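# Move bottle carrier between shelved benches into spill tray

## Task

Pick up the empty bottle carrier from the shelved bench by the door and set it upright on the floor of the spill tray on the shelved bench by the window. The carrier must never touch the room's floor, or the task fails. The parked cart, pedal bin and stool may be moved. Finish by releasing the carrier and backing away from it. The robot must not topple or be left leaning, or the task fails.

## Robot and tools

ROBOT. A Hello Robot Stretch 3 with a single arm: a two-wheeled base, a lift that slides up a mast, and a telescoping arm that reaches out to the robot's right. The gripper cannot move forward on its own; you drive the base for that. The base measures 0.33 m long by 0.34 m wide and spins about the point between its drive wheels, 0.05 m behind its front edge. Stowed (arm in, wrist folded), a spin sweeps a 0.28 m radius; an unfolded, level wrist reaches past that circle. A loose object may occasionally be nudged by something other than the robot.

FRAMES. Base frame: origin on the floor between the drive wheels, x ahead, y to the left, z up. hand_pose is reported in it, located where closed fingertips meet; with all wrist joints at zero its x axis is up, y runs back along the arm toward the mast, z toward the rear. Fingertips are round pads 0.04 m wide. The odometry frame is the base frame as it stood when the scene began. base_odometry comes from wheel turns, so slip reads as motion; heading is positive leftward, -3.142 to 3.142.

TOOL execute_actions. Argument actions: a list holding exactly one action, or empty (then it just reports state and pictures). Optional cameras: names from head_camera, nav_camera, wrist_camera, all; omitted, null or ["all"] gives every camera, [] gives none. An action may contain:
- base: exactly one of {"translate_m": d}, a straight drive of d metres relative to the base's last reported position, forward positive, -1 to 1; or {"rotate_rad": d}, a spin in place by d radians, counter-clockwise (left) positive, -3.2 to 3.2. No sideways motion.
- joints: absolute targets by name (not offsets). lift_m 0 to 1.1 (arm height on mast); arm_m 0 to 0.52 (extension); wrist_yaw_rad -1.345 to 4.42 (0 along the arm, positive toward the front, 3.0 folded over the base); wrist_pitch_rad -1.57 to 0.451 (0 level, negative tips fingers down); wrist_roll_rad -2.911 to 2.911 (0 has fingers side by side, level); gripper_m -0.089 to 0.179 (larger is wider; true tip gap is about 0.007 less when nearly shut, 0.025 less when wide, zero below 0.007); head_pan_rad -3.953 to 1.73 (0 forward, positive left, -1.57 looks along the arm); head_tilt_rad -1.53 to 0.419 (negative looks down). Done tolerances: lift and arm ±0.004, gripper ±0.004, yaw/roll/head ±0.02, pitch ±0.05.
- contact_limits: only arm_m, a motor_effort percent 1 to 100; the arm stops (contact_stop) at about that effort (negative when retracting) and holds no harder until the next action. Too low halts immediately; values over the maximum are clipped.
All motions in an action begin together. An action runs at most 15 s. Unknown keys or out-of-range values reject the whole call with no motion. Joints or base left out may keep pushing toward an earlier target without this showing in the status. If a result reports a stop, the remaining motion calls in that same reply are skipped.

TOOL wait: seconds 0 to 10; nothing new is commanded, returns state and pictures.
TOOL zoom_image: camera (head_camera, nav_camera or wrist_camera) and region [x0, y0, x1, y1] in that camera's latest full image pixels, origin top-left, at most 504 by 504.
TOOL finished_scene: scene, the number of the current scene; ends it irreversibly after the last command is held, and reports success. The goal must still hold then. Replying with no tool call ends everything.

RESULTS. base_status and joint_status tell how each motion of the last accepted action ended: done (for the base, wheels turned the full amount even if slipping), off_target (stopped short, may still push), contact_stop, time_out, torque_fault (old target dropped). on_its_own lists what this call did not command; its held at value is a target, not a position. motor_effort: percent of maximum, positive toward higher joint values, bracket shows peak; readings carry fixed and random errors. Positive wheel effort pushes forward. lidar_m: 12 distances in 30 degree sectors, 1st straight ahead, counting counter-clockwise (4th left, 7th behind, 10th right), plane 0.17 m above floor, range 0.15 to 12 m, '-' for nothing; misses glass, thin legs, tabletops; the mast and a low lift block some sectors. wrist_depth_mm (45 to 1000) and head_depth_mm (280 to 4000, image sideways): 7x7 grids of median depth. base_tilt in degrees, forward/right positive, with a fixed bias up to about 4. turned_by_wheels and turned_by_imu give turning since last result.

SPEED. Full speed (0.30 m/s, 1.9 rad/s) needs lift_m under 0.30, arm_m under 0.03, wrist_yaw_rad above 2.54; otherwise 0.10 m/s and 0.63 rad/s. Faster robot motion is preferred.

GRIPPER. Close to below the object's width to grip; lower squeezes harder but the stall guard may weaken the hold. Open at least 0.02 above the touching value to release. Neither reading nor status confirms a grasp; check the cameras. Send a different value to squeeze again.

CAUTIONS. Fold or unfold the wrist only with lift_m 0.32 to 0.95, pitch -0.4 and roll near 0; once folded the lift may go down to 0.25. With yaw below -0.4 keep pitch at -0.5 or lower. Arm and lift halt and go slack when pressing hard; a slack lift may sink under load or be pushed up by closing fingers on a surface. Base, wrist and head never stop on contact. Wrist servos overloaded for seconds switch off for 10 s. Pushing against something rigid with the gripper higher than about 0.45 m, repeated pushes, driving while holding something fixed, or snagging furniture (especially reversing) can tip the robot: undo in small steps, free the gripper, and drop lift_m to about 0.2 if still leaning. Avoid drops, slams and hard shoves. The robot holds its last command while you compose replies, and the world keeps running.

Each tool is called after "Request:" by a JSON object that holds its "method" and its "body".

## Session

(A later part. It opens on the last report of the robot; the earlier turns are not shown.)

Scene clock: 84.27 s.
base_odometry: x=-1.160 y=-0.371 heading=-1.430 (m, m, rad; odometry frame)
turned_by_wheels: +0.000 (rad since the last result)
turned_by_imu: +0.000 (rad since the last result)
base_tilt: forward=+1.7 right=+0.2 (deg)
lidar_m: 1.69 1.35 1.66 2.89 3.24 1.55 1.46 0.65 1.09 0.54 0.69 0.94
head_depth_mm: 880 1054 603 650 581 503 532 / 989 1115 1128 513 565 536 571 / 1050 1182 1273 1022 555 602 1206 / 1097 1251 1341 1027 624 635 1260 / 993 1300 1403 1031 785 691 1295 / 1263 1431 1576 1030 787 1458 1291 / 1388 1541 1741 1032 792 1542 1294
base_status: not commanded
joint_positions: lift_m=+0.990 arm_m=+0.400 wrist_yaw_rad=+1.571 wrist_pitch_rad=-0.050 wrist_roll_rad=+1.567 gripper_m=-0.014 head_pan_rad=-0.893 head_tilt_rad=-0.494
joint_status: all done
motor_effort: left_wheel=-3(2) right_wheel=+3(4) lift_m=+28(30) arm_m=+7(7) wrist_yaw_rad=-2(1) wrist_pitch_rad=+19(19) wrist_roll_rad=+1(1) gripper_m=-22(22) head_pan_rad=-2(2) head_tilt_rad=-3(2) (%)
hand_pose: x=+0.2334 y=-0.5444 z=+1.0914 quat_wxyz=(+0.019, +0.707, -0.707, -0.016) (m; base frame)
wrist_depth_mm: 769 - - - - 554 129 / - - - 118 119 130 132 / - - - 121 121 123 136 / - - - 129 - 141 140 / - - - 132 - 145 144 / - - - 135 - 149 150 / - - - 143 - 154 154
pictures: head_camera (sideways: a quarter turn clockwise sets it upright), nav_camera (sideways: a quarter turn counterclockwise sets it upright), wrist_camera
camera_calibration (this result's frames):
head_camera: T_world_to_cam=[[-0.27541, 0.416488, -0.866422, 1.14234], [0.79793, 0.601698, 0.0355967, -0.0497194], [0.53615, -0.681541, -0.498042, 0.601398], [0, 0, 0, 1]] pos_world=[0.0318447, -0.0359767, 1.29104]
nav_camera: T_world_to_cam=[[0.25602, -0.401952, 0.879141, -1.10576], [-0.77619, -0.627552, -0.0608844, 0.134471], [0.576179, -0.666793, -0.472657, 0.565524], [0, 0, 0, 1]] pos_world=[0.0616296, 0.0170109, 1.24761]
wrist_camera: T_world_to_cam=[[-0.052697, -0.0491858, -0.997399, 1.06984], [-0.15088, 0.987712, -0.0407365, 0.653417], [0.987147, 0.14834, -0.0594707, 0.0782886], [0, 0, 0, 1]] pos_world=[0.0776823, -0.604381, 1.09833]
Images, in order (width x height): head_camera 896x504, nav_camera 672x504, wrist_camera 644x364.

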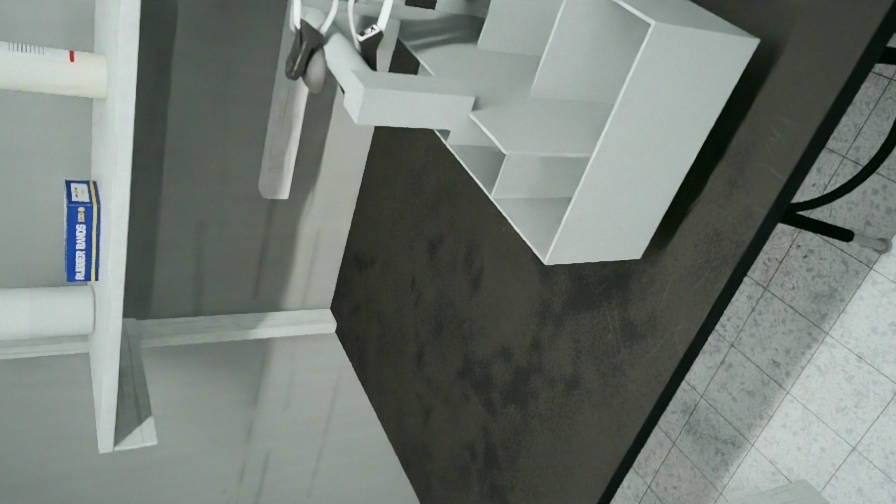

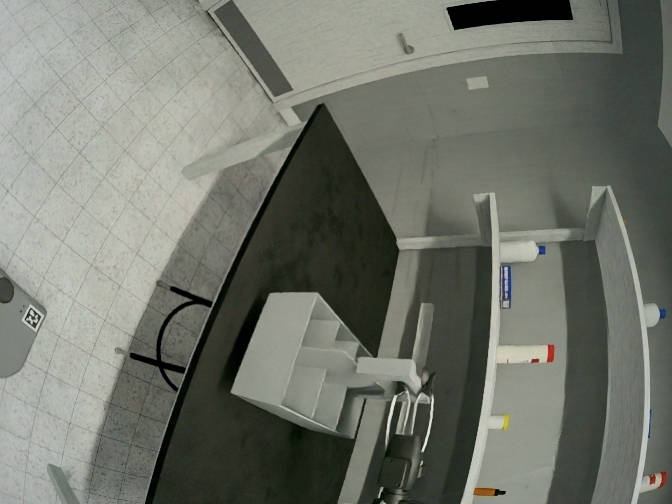

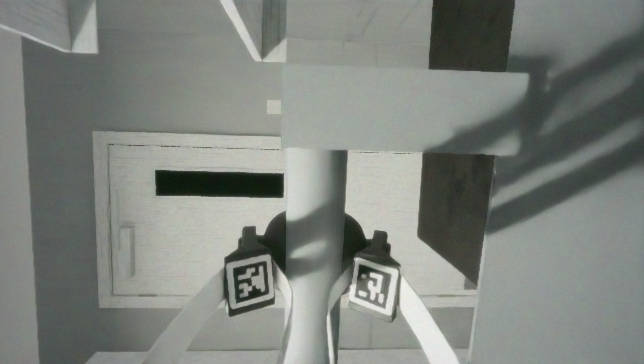

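Request:
{"method": "execute_actions", "body": {"actions": [{"base":{"rotate_rad":1.63},"joints":{"arm_m":0.05,"head_pan_rad":0,"head_tilt_rad":-0.3}}], "cameras": ["nav_camera"]}}

Request:
{"method": "execute_actions", "body": {"actions": [{"base":{"translate_m":1.0},"joints":{"wrist_yaw_rad":0,"lift_m":1.06}}]}}

Request:
{"method": "execute_actions", "body": {"actions": [{"base":{"translate_m":1.0},"joints":{"head_tilt_rad":-0.5}}]}}

Scene clock: 101.90 s.
base_odometry: x=-1.160 y=-0.371 heading=+0.200 (m, m, rad; odometry frame)
turned_by_wheels: +1.630 (rad since the last result)
turned_by_imu: +1.619 (rad since the last result)
base_tilt: forward=+1.7 right=+0.1 (deg)
lidar_m: 3.51 2.16 1.53 1.46 0.66 1.08 0.54 0.69 0.94 1.69 1.35 1.73
head_depth_mm: 3151 3304 3566 3338 2416 1815 1463 / 3130 3281 3538 3610 2402 1822 1464 / 3099 3281 3439 3348 2432 1826 1477 / 3010 3241 3373 3585 2433 1828 1467 / 3036 3222 3362 3526 2438 1833 1478 / 3018 3199 3295 3482 2458 1846 1479 / 2978 3155 3285 3467 2464 1848 1482
base_status: done
joint_positions: lift_m=+0.990 arm_m=+0.050 wrist_yaw_rad=+1.571 wrist_pitch_rad=-0.050 wrist_roll_rad=+1.568 gripper_m=-0.014 head_pan_rad=-0.007 head_tilt_rad=-0.310
joint_status: all done
motor_effort: left_wheel=-4(8) right_wheel=+5(11) lift_m=+29(28) arm_m=-5(5) wrist_yaw_rad=+0(1) wrist_pitch_rad=+19(19) wrist_roll_rad=+1(1) gripper_m=-22(22) head_pan_rad=+2(28) head_tilt_rad=+4(18) (%)
hand_pose: x=+0.2333 y=-0.1954 z=+1.0913 quat_wxyz=(+0.019, +0.707, -0.707, -0.016) (m; base frame)
wrist_depth_mm: - - - - - - 128 / - - - 117 119 130 132 / - - - 121 121 123 136 / - - - 129 - 141 140 / - - - 132 - 145 145 / - - - 136 - 149 150 / - - - 143 - 154 154
pictures: nav_camera (sideways: a quarter turn counterclockwise sets it upright)
camera_calibration (this result's frames):
nav_camera: T_world_to_cam=[[0.303891, -0.0547187, 0.951134, -1.2], [0.00632061, -0.998211, -0.0594465, 0.127841], [0.952686, 0.024077, -0.303001, 0.342447], [0, 0, 0, 1]] pos_world=[0.0376171, 0.0537041, 1.25273]
Images, in order (width x height): nav_camera 672x504.

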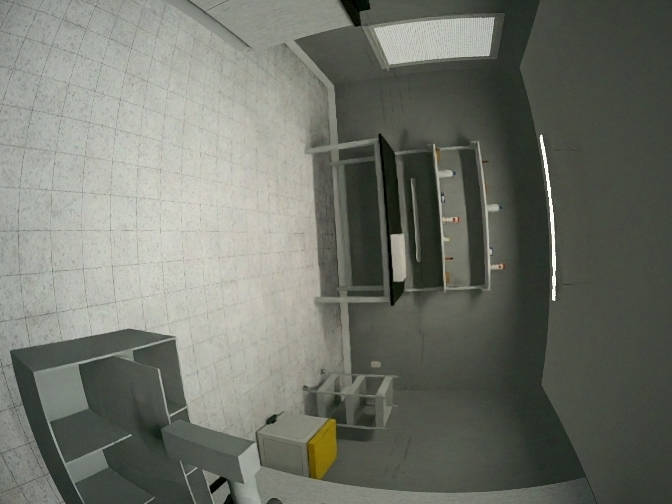

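Scene clock: 112.87 s.
base_odometry: x=-0.180 y=-0.173 heading=+0.200 (m, m, rad; odometry frame)
turned_by_wheels: +0.000 (rad since the last result)
turned_by_imu: +0.000 (rad since the last result)
base_tilt: forward=+1.6 right=+0.1 (deg)
lidar_m: 1.90 2.09 1.57 1.50 1.54 1.49 1.54 1.62 1.29 1.22 1.27 1.87
head_depth_mm: 2271 2403 2564 2750 2410 1819 1463 / 2255 2380 2551 2721 2413 1818 1467 / 2207 2355 2489 2596 2314 1825 1470 / 2211 2342 2459 2651 2421 1831 1471 / 2190 2327 2427 2609 2439 1834 1477 / 2176 2279 2428 2615 2434 1841 1480 / 2169 2292 2440 2633 2449 1841 1483
base_status: done
joint_positions: lift_m=+1.060 arm_m=+0.050 wrist_yaw_rad=+0.003 wrist_pitch_rad=-0.050 wrist_roll_rad=+1.569 gripper_m=-0.014 head_pan_rad=-0.007 head_tilt_rad=-0.310
joint_status: all done
motor_effort: left_wheel=-4(5) right_wheel=+5(10) lift_m=+28(29) arm_m=-5(5) wrist_yaw_rad=-3(6) wrist_pitch_rad=+19(19) wrist_roll_rad=+0(1) gripper_m=-22(22) head_pan_rad=+3(3) head_tilt_rad=+4(4) (%)
hand_pose: x=-0.0207 y=-0.4501 z=+1.1613 quat_wxyz=(+0.002, +0.001, -1.000, -0.025) (m; base frame)
wrist_depth_mm: 867 886 890 907 917 931 128 / 893 906 913 118 119 130 132 / 903 925 939 121 122 123 136 / 934 931 964 129 988 141 141 / 958 975 969 132 - 145 145 / 985 - - 136 - 150 150 / - - - 143 - 154 155
pictures: head_camera (sideways: a quarter turn clockwise sets it upright), nav_camera (sideways: a quarter turn counterclockwise sets it upright), wrist_camera
camera_calibration (this result's frames):
head_camera: T_world_to_cam=[[-0.329263, 0.0489054, -0.942971, 1.24254], [0.0315193, 0.998671, 0.0407884, -0.0518124], [0.943712, -0.0162917, -0.330367, 0.380717], [0, 0, 0, 1]] pos_world=[0.0514692, -0.00282095, 1.29957]
nav_camera: T_world_to_cam=[[0.303804, -0.0547182, 0.951162, -1.20004], [0.00632583, -0.998212, -0.0594453, 0.127839], [0.952714, 0.0240766, -0.302915, 0.342334], [0, 0, 0, 1]] pos_world=[0.0376216, 0.0537041, 1.25273]
wrist_camera: T_world_to_cam=[[-0.0481431, 0.0528655, -0.99744, 1.17691], [0.987477, 0.152717, -0.0395681, 0.171239], [0.150235, -0.986855, -0.0595558, -0.208906], [0, 0, 0, 1]] pos_world=[-0.0810495, -0.294529, 1.16823]
Images, in order (width x height): head_camera 896x504, nav_camera 672x504, wrist_camera 644x364.

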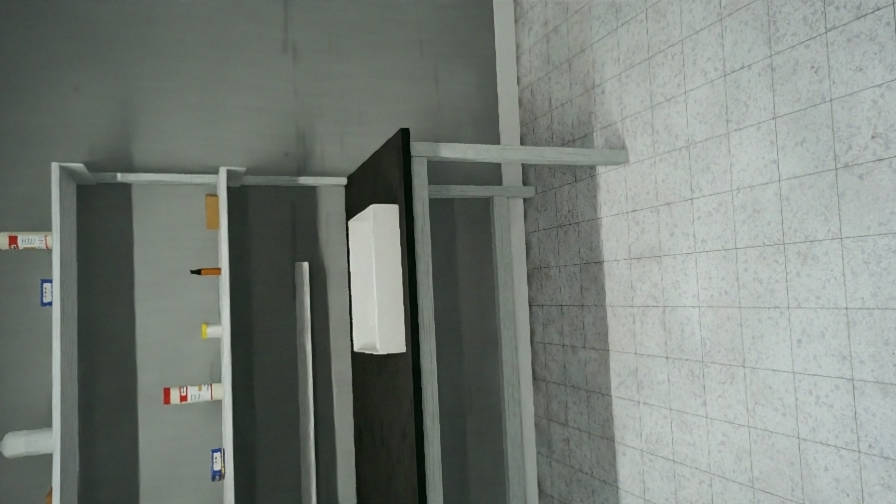

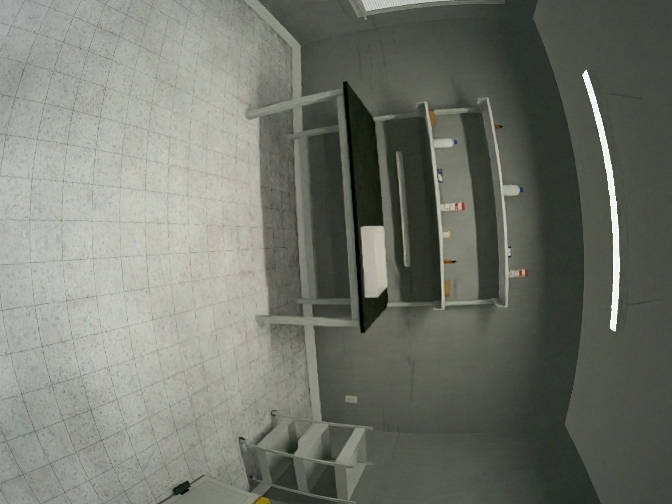

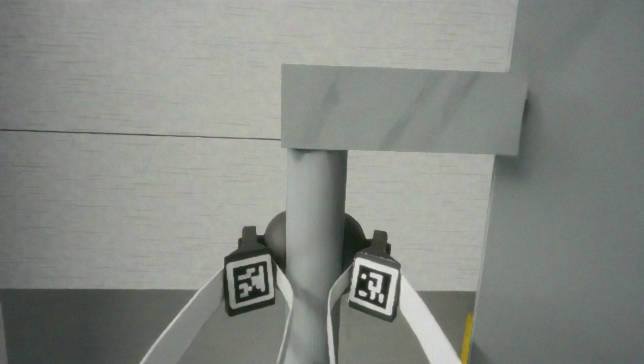

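Scene clock: 123.83 s.
base_odometry: x=+0.800 y=+0.025 heading=+0.199 (m, m, rad; odometry frame)
turned_by_wheels: +0.000 (rad since the last result)
turned_by_imu: +0.000 (rad since the last result)
base_tilt: forward=+1.7 right=+0.2 (deg)
lidar_m: 1.50 1.54 1.33 1.56 1.58 2.10 2.45 1.75 1.35 1.15 1.22 0.93
head_depth_mm: 1381 1507 1650 1065 1706 1484 1288 / 1323 1478 1575 1020 1873 1450 1288 / 1320 1489 1478 976 1825 1531 1287 / 1322 1469 1490 955 1817 1527 1284 / 1330 1449 1489 948 1791 1531 1293 / 1311 1431 1499 950 1774 1533 1293 / 1305 1421 1509 1034 1771 1538 1297
base_status: done
joint_positions: lift_m=+1.060 arm_m=+0.050 wrist_yaw_rad=+0.002 wrist_pitch_rad=-0.050 wrist_roll_rad=+1.569 gripper_m=-0.014 head_pan_rad=-0.007 head_tilt_rad=-0.493
joint_status: all done
motor_effort: left_wheel=-4(5) right_wheel=+4(9) lift_m=+29(29) arm_m=-5(5) wrist_yaw_rad=-3(2) wrist_pitch_rad=+19(19) wrist_roll_rad=+0(0) gripper_m=-22(22) head_pan_rad=+2(3) head_tilt_rad=-3(15) (%)
hand_pose: x=-0.0208 y=-0.4501 z=+1.1613 quat_wxyz=(+0.002, +0.001, -1.000, -0.025) (m; base frame)
wrist_depth_mm: - - - - - - 128 / - - - 118 119 130 132 / - - - 120 122 123 137 / - - - 130 - 141 141 / - - - 132 - 145 145 / - - - 136 - 149 150 / - - - 143 - 154 155
pictures: head_camera (sideways: a quarter turn clockwise sets it upright), nav_camera (sideways: a quarter turn counterclockwise sets it upright), wrist_camera
camera_calibration (this result's frames):
head_camera: T_world_to_cam=[[-0.496188, 0.0500511, -0.866771, 1.14414], [0.0385112, 0.998623, 0.0356188, -0.0451158], [0.86736, -0.0157068, -0.497433, 0.598585], [0, 0, 0, 1]] pos_world=[0.0502576, -0.00280997, 1.29107]
nav_camera: T_world_to_cam=[[0.472657, -0.0558787, 0.879473, -1.10752], [-0.00471719, -0.998134, -0.0608829, 0.129763], [0.881234, 0.0246281, -0.472038, 0.562858], [0, 0, 0, 1]] pos_world=[0.0280791, 0.0537724, 1.24762]
wrist_camera: T_world_to_cam=[[-0.0481321, 0.0528753, -0.99744, 1.17691], [0.987509, 0.152514, -0.0395679, 0.1712], [0.150032, -0.986886, -0.0595557, -0.208916], [0, 0, 0, 1]] pos_world=[-0.0810699, -0.294517, 1.16823]
Images, in order (width x height): head_camera 896x504, nav_camera 672x504, wrist_camera 644x364.

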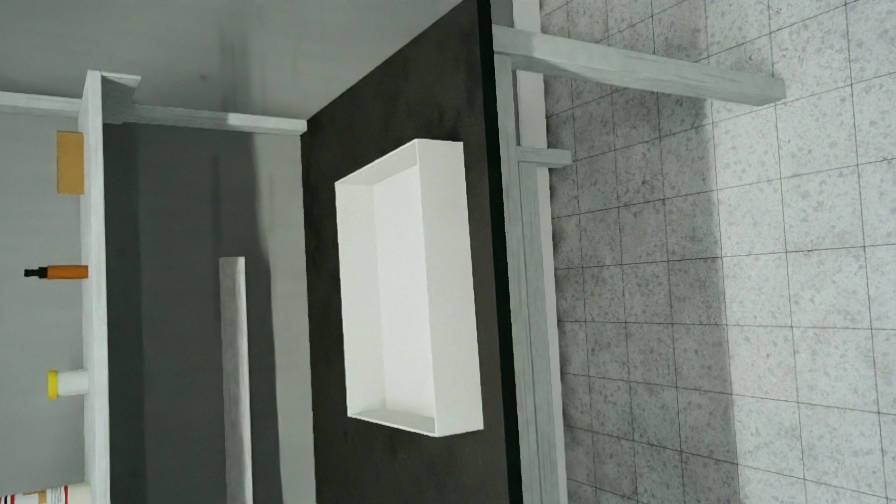

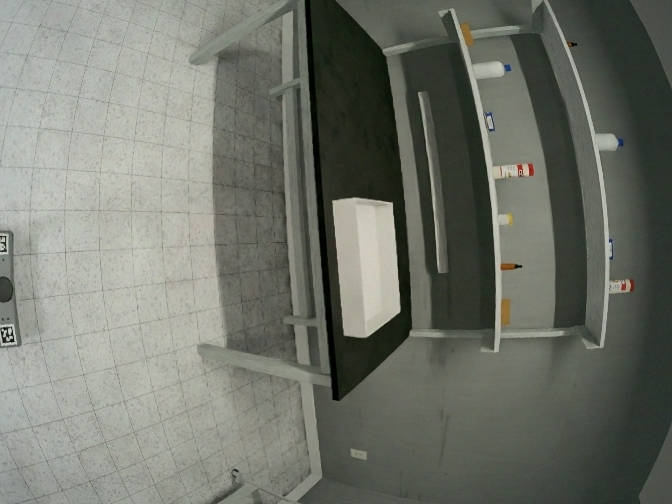

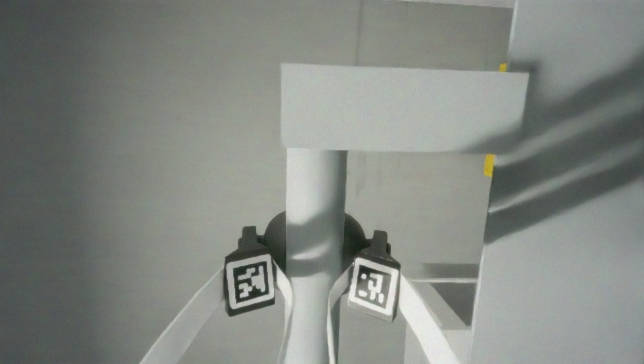

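Request:
{"method": "execute_actions", "body": {"actions": [{"base":{"translate_m":0.2}}], "cameras": []}}

Request:
{"method": "execute_actions", "body": {"actions": [{"base":{"rotate_rad":1.65},"joints":{"head_pan_rad":-1.57,"head_tilt_rad":-0.55,"arm_m":0.2}}], "cameras": ["nav_camera"]}}

Request:
{"method": "execute_actions", "body": {"actions": [{"joints":{"arm_m":0.44,"lift_m":1.03}}], "cameras": ["head_camera","nav_camera"]}}

Scene clock: 135.43 s.
base_odometry: x=+0.996 y=+0.064 heading=+0.199 (m, m, rad; odometry frame)
turned_by_wheels: +0.000 (rad since the last result)
turned_by_imu: -0.001 (rad since the last result)
base_tilt: forward=+1.7 right=+0.2 (deg)
lidar_m: 1.30 1.33 1.22 2.13 1.65 2.11 2.65 1.75 1.20 1.15 1.17 0.74
head_depth_mm: 1186 1317 1451 1019 837 1001 1178 / 1158 1287 1385 1021 808 1525 1287 / 1164 1296 1389 1017 799 1530 1290 / 1152 1286 1382 1024 786 1527 1288 / 1152 1281 1367 1021 777 1532 1290 / 1131 1268 1355 1018 770 1534 1293 / 1133 1265 1344 991 782 1531 1297
base_status: done
joint_positions: lift_m=+1.060 arm_m=+0.050 wrist_yaw_rad=+0.002 wrist_pitch_rad=-0.050 wrist_roll_rad=+1.569 gripper_m=-0.014 head_pan_rad=-0.007 head_tilt_rad=-0.494
joint_status: not commanded
motor_effort: left_wheel=-3(4) right_wheel=+4(9) lift_m=+28(28) arm_m=-5(5) wrist_yaw_rad=-2(2) wrist_pitch_rad=+19(19) wrist_roll_rad=+0(0) gripper_m=-22(22) head_pan_rad=+3(2) head_tilt_rad=-1(1) (%)
hand_pose: x=-0.0208 y=-0.4501 z=+1.1613 quat_wxyz=(+0.002, +0.001, -1.000, -0.025) (m; base frame)
wrist_depth_mm: - - - - - - 128 / - - - 118 119 130 133 / - - - 120 121 123 136 / - - - 129 - 141 141 / - - - 132 - 145 145 / - - - 135 - 149 150 / - - - 142 - 154 155
pictures: none
No camera images: the call's "cameras" was empty. Leave "cameras" out to get every camera's image.

Scene clock: 139.00 s.
base_odometry: x=+0.996 y=+0.064 heading=+1.849 (m, m, rad; odometry frame)
turned_by_wheels: +1.650 (rad since the last result)
turned_by_imu: +1.639 (rad since the last result)
base_tilt: forward=+1.7 right=+0.2 (deg)
lidar_m: 1.65 1.62 2.26 2.72 1.63 1.18 1.15 1.19 0.74 1.30 1.35 1.22
head_depth_mm: - 1285 1173 905 843 1436 1197 / - - 586 541 844 1473 1250 / 971 - - 539 841 1475 1254 / 1144 1249 585 539 839 1473 1254 / 1160 1255 573 601 838 1472 1254 / 1159 1275 592 595 836 1470 1256 / 1151 1274 1326 955 835 1474 1259
base_status: done
joint_positions: lift_m=+1.060 arm_m=+0.200 wrist_yaw_rad=+0.001 wrist_pitch_rad=-0.050 wrist_roll_rad=+1.569 gripper_m=-0.014 head_pan_rad=-1.563 head_tilt_rad=-0.543
joint_status: all done
motor_effort: left_wheel=-3(8) right_wheel=+5(10) lift_m=+28(28) arm_m=+7(9) wrist_yaw_rad=-1(1) wrist_pitch_rad=+19(19) wrist_roll_rad=+0(0) gripper_m=-22(22) head_pan_rad=-2(30) head_tilt_rad=-3(8) (%)
hand_pose: x=-0.0212 y=-0.5993 z=+1.1613 quat_wxyz=(+0.001, +0.000, -1.000, -0.025) (m; base frame)
wrist_depth_mm: 638 893 909 911 923 661 129 / 646 927 926 118 119 130 132 / 667 964 971 120 121 123 136 / 687 977 - 129 969 141 141 / 772 - - 132 - 145 145 / 769 - - 136 966 149 150 / - 943 - 143 - 155 155
pictures: nav_camera (sideways: a quarter turn counterclockwise sets it upright)
camera_calibration (this result's frames):
nav_camera: T_world_to_cam=[[-0.0485871, -0.516486, 0.854916, -1.07231], [-0.998119, -0.00694133, -0.0609192, 0.135867], [0.0373982, -0.856267, -0.515177, 0.624135], [0, 0, 0, 1]] pos_world=[0.0601688, -0.0184647, 1.24655]
Images, in order (width x height): nav_camera 672x504.

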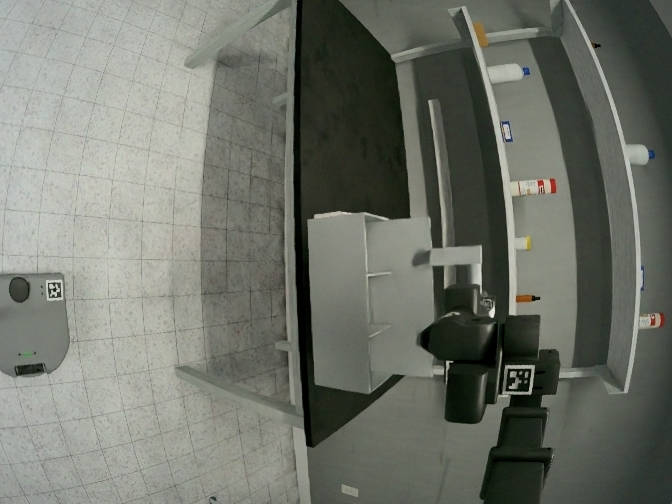

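Scene clock: 142.00 s.
base_odometry: x=+0.996 y=+0.064 heading=+1.849 (m, m, rad; odometry frame)
turned_by_wheels: +0.000 (rad since the last result)
turned_by_imu: +0.000 (rad since the last result)
base_tilt: forward=+1.7 right=+0.2 (deg)
lidar_m: 1.66 1.62 2.26 2.72 1.63 1.18 1.15 1.18 0.74 1.30 1.35 1.21
head_depth_mm: 1003 - 1302 939 844 1433 1198 / 1012 1324 1234 863 841 1470 1252 / 1086 - 796 783 841 1467 1250 / 1145 - 794 780 839 1466 1253 / 1155 1250 791 778 839 1475 1255 / 1160 1269 1244 881 836 1472 1256 / 1150 1273 1322 952 833 1485 1257
base_status: not commanded
joint_positions: lift_m=+1.030 arm_m=+0.440 wrist_yaw_rad=+0.001 wrist_pitch_rad=-0.050 wrist_roll_rad=+1.569 gripper_m=-0.014 head_pan_rad=-1.563 head_tilt_rad=-0.543
joint_status: all done
motor_effort: left_wheel=-3(3) right_wheel=+4(4) lift_m=+22(25) arm_m=+7(8) wrist_yaw_rad=-1(1) wrist_pitch_rad=+19(19) wrist_roll_rad=+0(0) gripper_m=-22(22) head_pan_rad=-2(2) head_tilt_rad=-2(4) (%)
hand_pose: x=-0.0212 y=-0.8393 z=+1.1317 quat_wxyz=(+0.001, +0.000, -1.000, -0.025) (m; base frame)
wrist_depth_mm: 655 671 608 693 701 605 128 / 677 687 636 118 119 130 132 / 697 714 664 120 122 123 137 / 712 742 737 129 764 141 141 / 713 767 751 131 795 145 146 / 711 792 - 135 835 149 150 / 708 811 573 143 793 154 155
pictures: head_camera (sideways: a quarter turn clockwise sets it upright), nav_camera (sideways: a quarter turn counterclockwise sets it upright)
camera_calibration (this result's frames):
head_camera: T_world_to_cam=[[0.0424596, 0.539271, -0.841061, 1.10733], [0.999093, -0.0256219, 0.0340094, -0.0488777], [-0.00320932, -0.841743, -0.539869, 0.65911], [0, 0, 0, 1]] pos_world=[0.00393201, -0.043601, 1.28883]
nav_camera: T_world_to_cam=[[-0.0486259, -0.516486, 0.854914, -1.07231], [-0.998119, -0.00686599, -0.0609192, 0.135867], [0.0373338, -0.856268, -0.515181, 0.624141], [0, 0, 0, 1]] pos_world=[0.0601674, -0.0184686, 1.24655]
Images, in order (width x height): head_camera 896x504, nav_camera 672x504.

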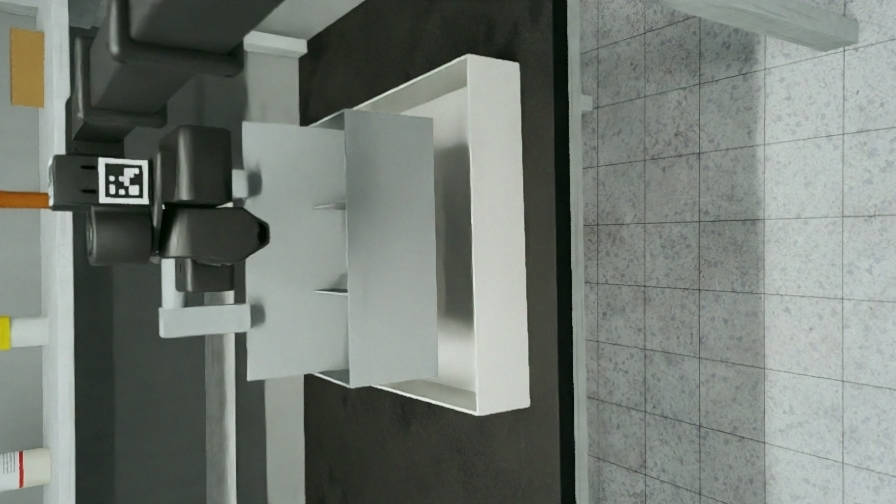

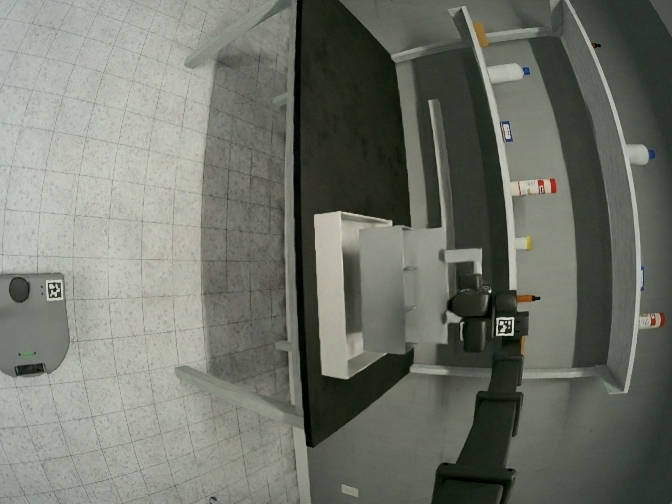

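Request:
{"method": "execute_actions", "body": {"actions": [{"base":{"translate_m":-0.012},"joints":{"arm_m":0.46,"lift_m":0.95}}], "cameras": ["head_camera"]}}

Scene clock: 148.70 s.
base_odometry: x=+0.999 y=+0.053 heading=+1.849 (m, m, rad; odometry frame)
turned_by_wheels: +0.000 (rad since the last result)
turned_by_imu: -0.001 (rad since the last result)
base_tilt: forward=+1.6 right=+0.3 (deg)
lidar_m: 1.65 1.63 2.28 2.72 1.61 1.17 1.14 1.17 0.74 1.30 1.35 1.22
head_depth_mm: 1126 1281 - 873 843 1430 1197 / 1143 1278 1051 819 841 1467 1256 / 1156 1266 870 806 839 1471 1248 / 1157 1268 869 807 838 1472 1252 / 1157 1264 866 804 839 1472 1257 / 1157 1269 1317 848 835 1472 1258 / 1158 1274 1324 949 836 1478 1256
base_status: done
joint_positions: lift_m=+0.950 arm_m=+0.460 wrist_yaw_rad=+0.001 wrist_pitch_rad=-0.050 wrist_roll_rad=+1.569 gripper_m=-0.014 head_pan_rad=-1.563 head_tilt_rad=-0.543
joint_status: all done
motor_effort: left_wheel=-4(6) right_wheel=+5(8) lift_m=+22(22) arm_m=+7(8) wrist_yaw_rad=-1(1) wrist_pitch_rad=+19(19) wrist_roll_rad=+0(0) gripper_m=-22(22) head_pan_rad=-2(2) head_tilt_rad=-3(2) (%)
hand_pose: x=-0.0212 y=-0.8593 z=+1.0517 quat_wxyz=(+0.001, +0.000, -1.000, -0.025) (m; base frame)
wrist_depth_mm: 639 638 659 665 675 478 129 / 663 658 673 118 119 130 133 / 683 675 696 121 121 123 137 / 708 706 675 129 756 140 141 / 734 736 591 132 776 145 145 / 745 753 - 135 696 149 150 / 788 548 724 142 825 154 155
pictures: head_camera (sideways: a quarter turn clockwise sets it upright)
camera_calibration (this result's frames):
head_camera: T_world_to_cam=[[0.0424595, 0.539271, -0.841061, 1.10733], [0.999093, -0.0256216, 0.0340094, -0.0488777], [-0.00320912, -0.841743, -0.539869, 0.65911], [0, 0, 0, 1]] pos_world=[0.00393202, -0.043601, 1.28883]
Images, in order (width x height): head_camera 896x504.

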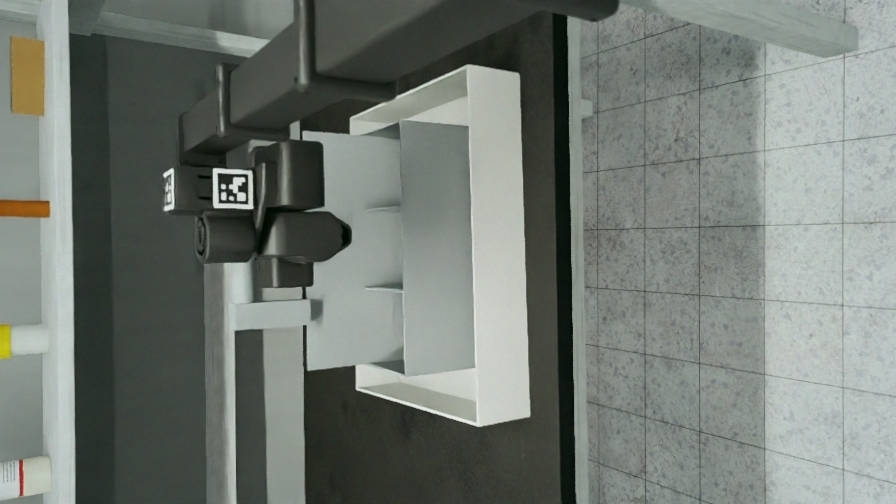

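Request:
{"method": "execute_actions", "body": {"actions": [{"joints":{"lift_m":0.928}}], "cameras": []}}

Scene clock: 151.40 s.
base_odometry: x=+0.999 y=+0.053 heading=+1.849 (m, m, rad; odometry frame)
turned_by_wheels: +0.000 (rad since the last result)
turned_by_imu: +0.000 (rad since the last result)
base_tilt: forward=+1.7 right=+0.1 (deg)
lidar_m: 1.66 1.63 2.28 2.72 1.62 1.17 1.14 1.17 0.74 1.30 1.35 1.22
head_depth_mm: 1128 1280 1400 - 844 1437 1199 / 1142 1280 - 829 842 1469 1250 / 1158 1266 888 830 840 1469 1252 / 1160 1265 870 824 839 1470 1255 / 1159 1271 870 823 837 1471 1257 / 1163 1276 1315 851 838 1481 1254 / 1163 1274 1323 952 834 1476 1261
base_status: not commanded
joint_positions: lift_m=+0.928 arm_m=+0.460 wrist_yaw_rad=+0.000 wrist_pitch_rad=-0.035 wrist_roll_rad=+1.569 gripper_m=-0.014 head_pan_rad=-1.563 head_tilt_rad=-0.543
joint_status: all done
motor_effort: left_wheel=-3(4) right_wheel=+5(5) lift_m=+20(21) arm_m=+7(7) wrist_yaw_rad=-1(1) wrist_pitch_rad=+14(19) wrist_roll_rad=+0(0) gripper_m=-20(22) head_pan_rad=-2(2) head_tilt_rad=-2(3) (%)
hand_pose: x=-0.0214 y=-0.8598 z=+1.0335 quat_wxyz=(+0.001, +0.000, -1.000, -0.018) (m; base frame)
wrist_depth_mm: 645 409 658 674 670 454 130 / 672 412 673 118 120 131 133 / 691 457 699 121 122 124 137 / 712 710 735 129 740 141 141 / 729 745 618 133 772 146 146 / 767 757 548 135 699 150 151 / 789 552 810 145 840 155 156
pictures: none
No camera images: the call's "cameras" was empty. Leave "cameras" out to get every camera's image.

Request:
{"method": "execute_actions", "body": {"actions": [{"joints":{"gripper_m":0.07,"lift_m":0.924}}], "cameras": ["wrist_camera"]}}

Request:
{"method": "execute_actions", "body": {"actions": [{"joints":{"arm_m":0.08}}], "cameras": ["head_camera","wrist_camera"]}}

Scene clock: 160.53 s.
base_odometry: x=+0.999 y=+0.053 heading=+1.849 (m, m, rad; odometry frame)
turned_by_wheels: +0.000 (rad since the last result)
turned_by_imu: -0.001 (rad since the last result)
base_tilt: forward=+1.9 right=+0.2 (deg)
lidar_m: 1.66 1.63 2.28 2.73 1.61 1.17 1.14 1.17 0.74 1.30 1.35 1.23
head_depth_mm: 1127 1283 1402 - 1633 1439 1201 / 1144 1283 - 843 841 1467 1253 / 1158 1277 887 825 839 1470 1252 / 1158 1269 870 823 840 1473 1253 / 1159 1268 870 822 836 1477 1254 / 1161 1272 1322 852 836 1473 1253 / 1161 1274 1317 954 834 1481 1256
base_status: not commanded
joint_positions: lift_m=+0.924 arm_m=+0.460 wrist_yaw_rad=+0.000 wrist_pitch_rad=-0.020 wrist_roll_rad=+1.569 gripper_m=+0.070 head_pan_rad=-1.563 head_tilt_rad=-0.543
joint_status: all done
motor_effort: left_wheel=-3(3) right_wheel=+4(5) lift_m=+20(20) arm_m=+7(7) wrist_yaw_rad=+0(0) wrist_pitch_rad=+8(13) wrist_roll_rad=+0(0) gripper_m=+1(87) head_pan_rad=-2(2) head_tilt_rad=-3(2) (%)
hand_pose: x=-0.0214 y=-0.8603 z=+1.0335 quat_wxyz=(+0.001, +0.000, -1.000, -0.010) (m; base frame)
wrist_depth_mm: 648 397 655 669 669 471 126 / 668 669 680 115 116 127 129 / 697 463 710 117 118 120 133 / 726 707 689 125 749 138 137 / 745 751 756 130 750 141 142 / 764 767 792 134 - 146 146 / 803 548 734 140 812 150 151
pictures: wrist_camera
camera_calibration (this result's frames):
wrist_camera: T_world_to_cam=[[-0.0479997, 0.0230361, -0.998582, 1.04658], [0.987878, 0.148849, -0.0440514, 0.230802], [0.147623, -0.988592, -0.0299016, -0.653399], [0, 0, 0, 1]] pos_world=[-0.0813118, -0.704409, 1.03573]
Images, in order (width x height): wrist_camera 644x364.

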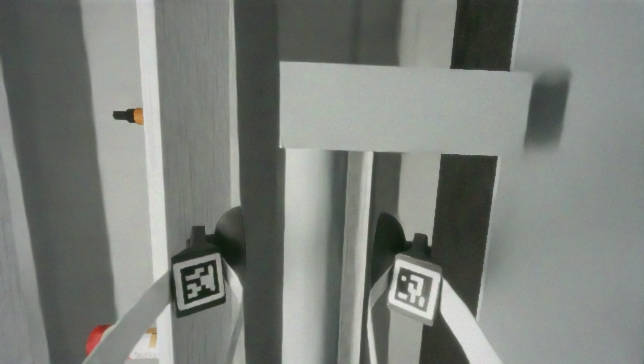

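Scene clock: 164.53 s.
base_odometry: x=+0.999 y=+0.053 heading=+1.849 (m, m, rad; odometry frame)
turned_by_wheels: +0.000 (rad since the last result)
turned_by_imu: -0.001 (rad since the last result)
base_tilt: forward=+1.8 right=+0.2 (deg)
lidar_m: 1.66 1.63 2.28 2.72 1.62 1.17 1.15 1.17 0.74 1.30 1.35 1.23
head_depth_mm: 1126 1280 1377 980 - - 1200 / 1144 1304 1301 946 - - 1226 / 1156 1285 859 828 - - 1256 / 1159 1270 869 824 - 1430 1257 / 1159 1275 869 822 840 1475 1256 / 1159 1274 1321 851 837 1480 1251 / 1162 1278 1319 956 834 1482 1262
base_status: not commanded
joint_positions: lift_m=+0.924 arm_m=+0.080 wrist_yaw_rad=+0.000 wrist_pitch_rad=-0.020 wrist_roll_rad=+1.569 gripper_m=+0.070 head_pan_rad=-1.563 head_tilt_rad=-0.543
joint_status: all done
motor_effort: left_wheel=-3(3) right_wheel=+4(5) lift_m=+20(20) arm_m=-6(5) wrist_yaw_rad=+0(1) wrist_pitch_rad=+8(8) wrist_roll_rad=+0(0) gripper_m=+1(2) head_pan_rad=-2(2) head_tilt_rad=-3(3) (%)
hand_pose: x=-0.0214 y=-0.4811 z=+1.0335 quat_wxyz=(+0.001, +0.000, -1.000, -0.010) (m; base frame)
wrist_depth_mm: 799 - 981 - 932 367 315 / 810 - - - 502 346 316 / 864 - - - 509 355 313 / 868 - - - 530 362 326 / 912 - - - 459 373 339 / 939 - - - - 382 357 / - - - - 844 392 381
pictures: head_camera (sideways: a quarter turn clockwise sets it upright), wrist_camera
camera_calibration (this result's frames):
head_camera: T_world_to_cam=[[0.0424601, 0.53929, -0.841049, 1.10731], [0.999093, -0.0256238, 0.0340086, -0.0488767], [-0.00321042, -0.84173, -0.539889, 0.659135], [0, 0, 0, 1]] pos_world=[0.00393196, -0.0436007, 1.28882]
wrist_camera: T_world_to_cam=[[-0.0479998, 0.0230361, -0.998582, 1.03785], [0.987878, 0.148849, -0.0440515, 0.174365], [0.147624, -0.988592, -0.0299016, -0.27857], [0, 0, 0, 1]] pos_world=[-0.0813118, -0.325254, 1.03573]
Images, in order (width x height): head_camera 896x504, wrist_camera 644x364.

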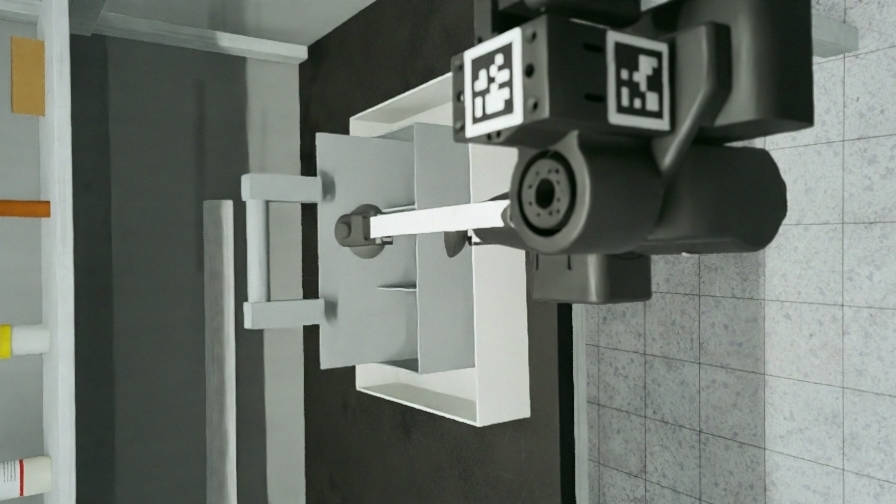

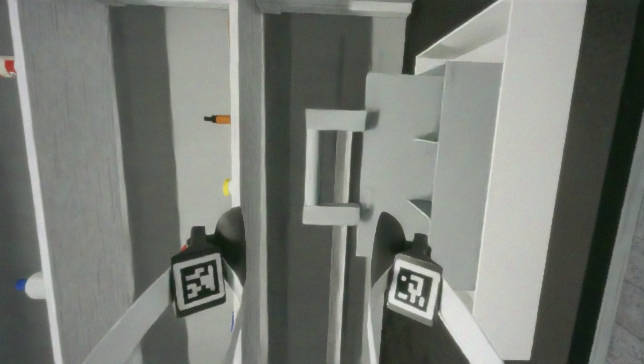

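Request:
{"method": "finished_scene", "body": {"scene": 2}}

The scene is finished: the task was done.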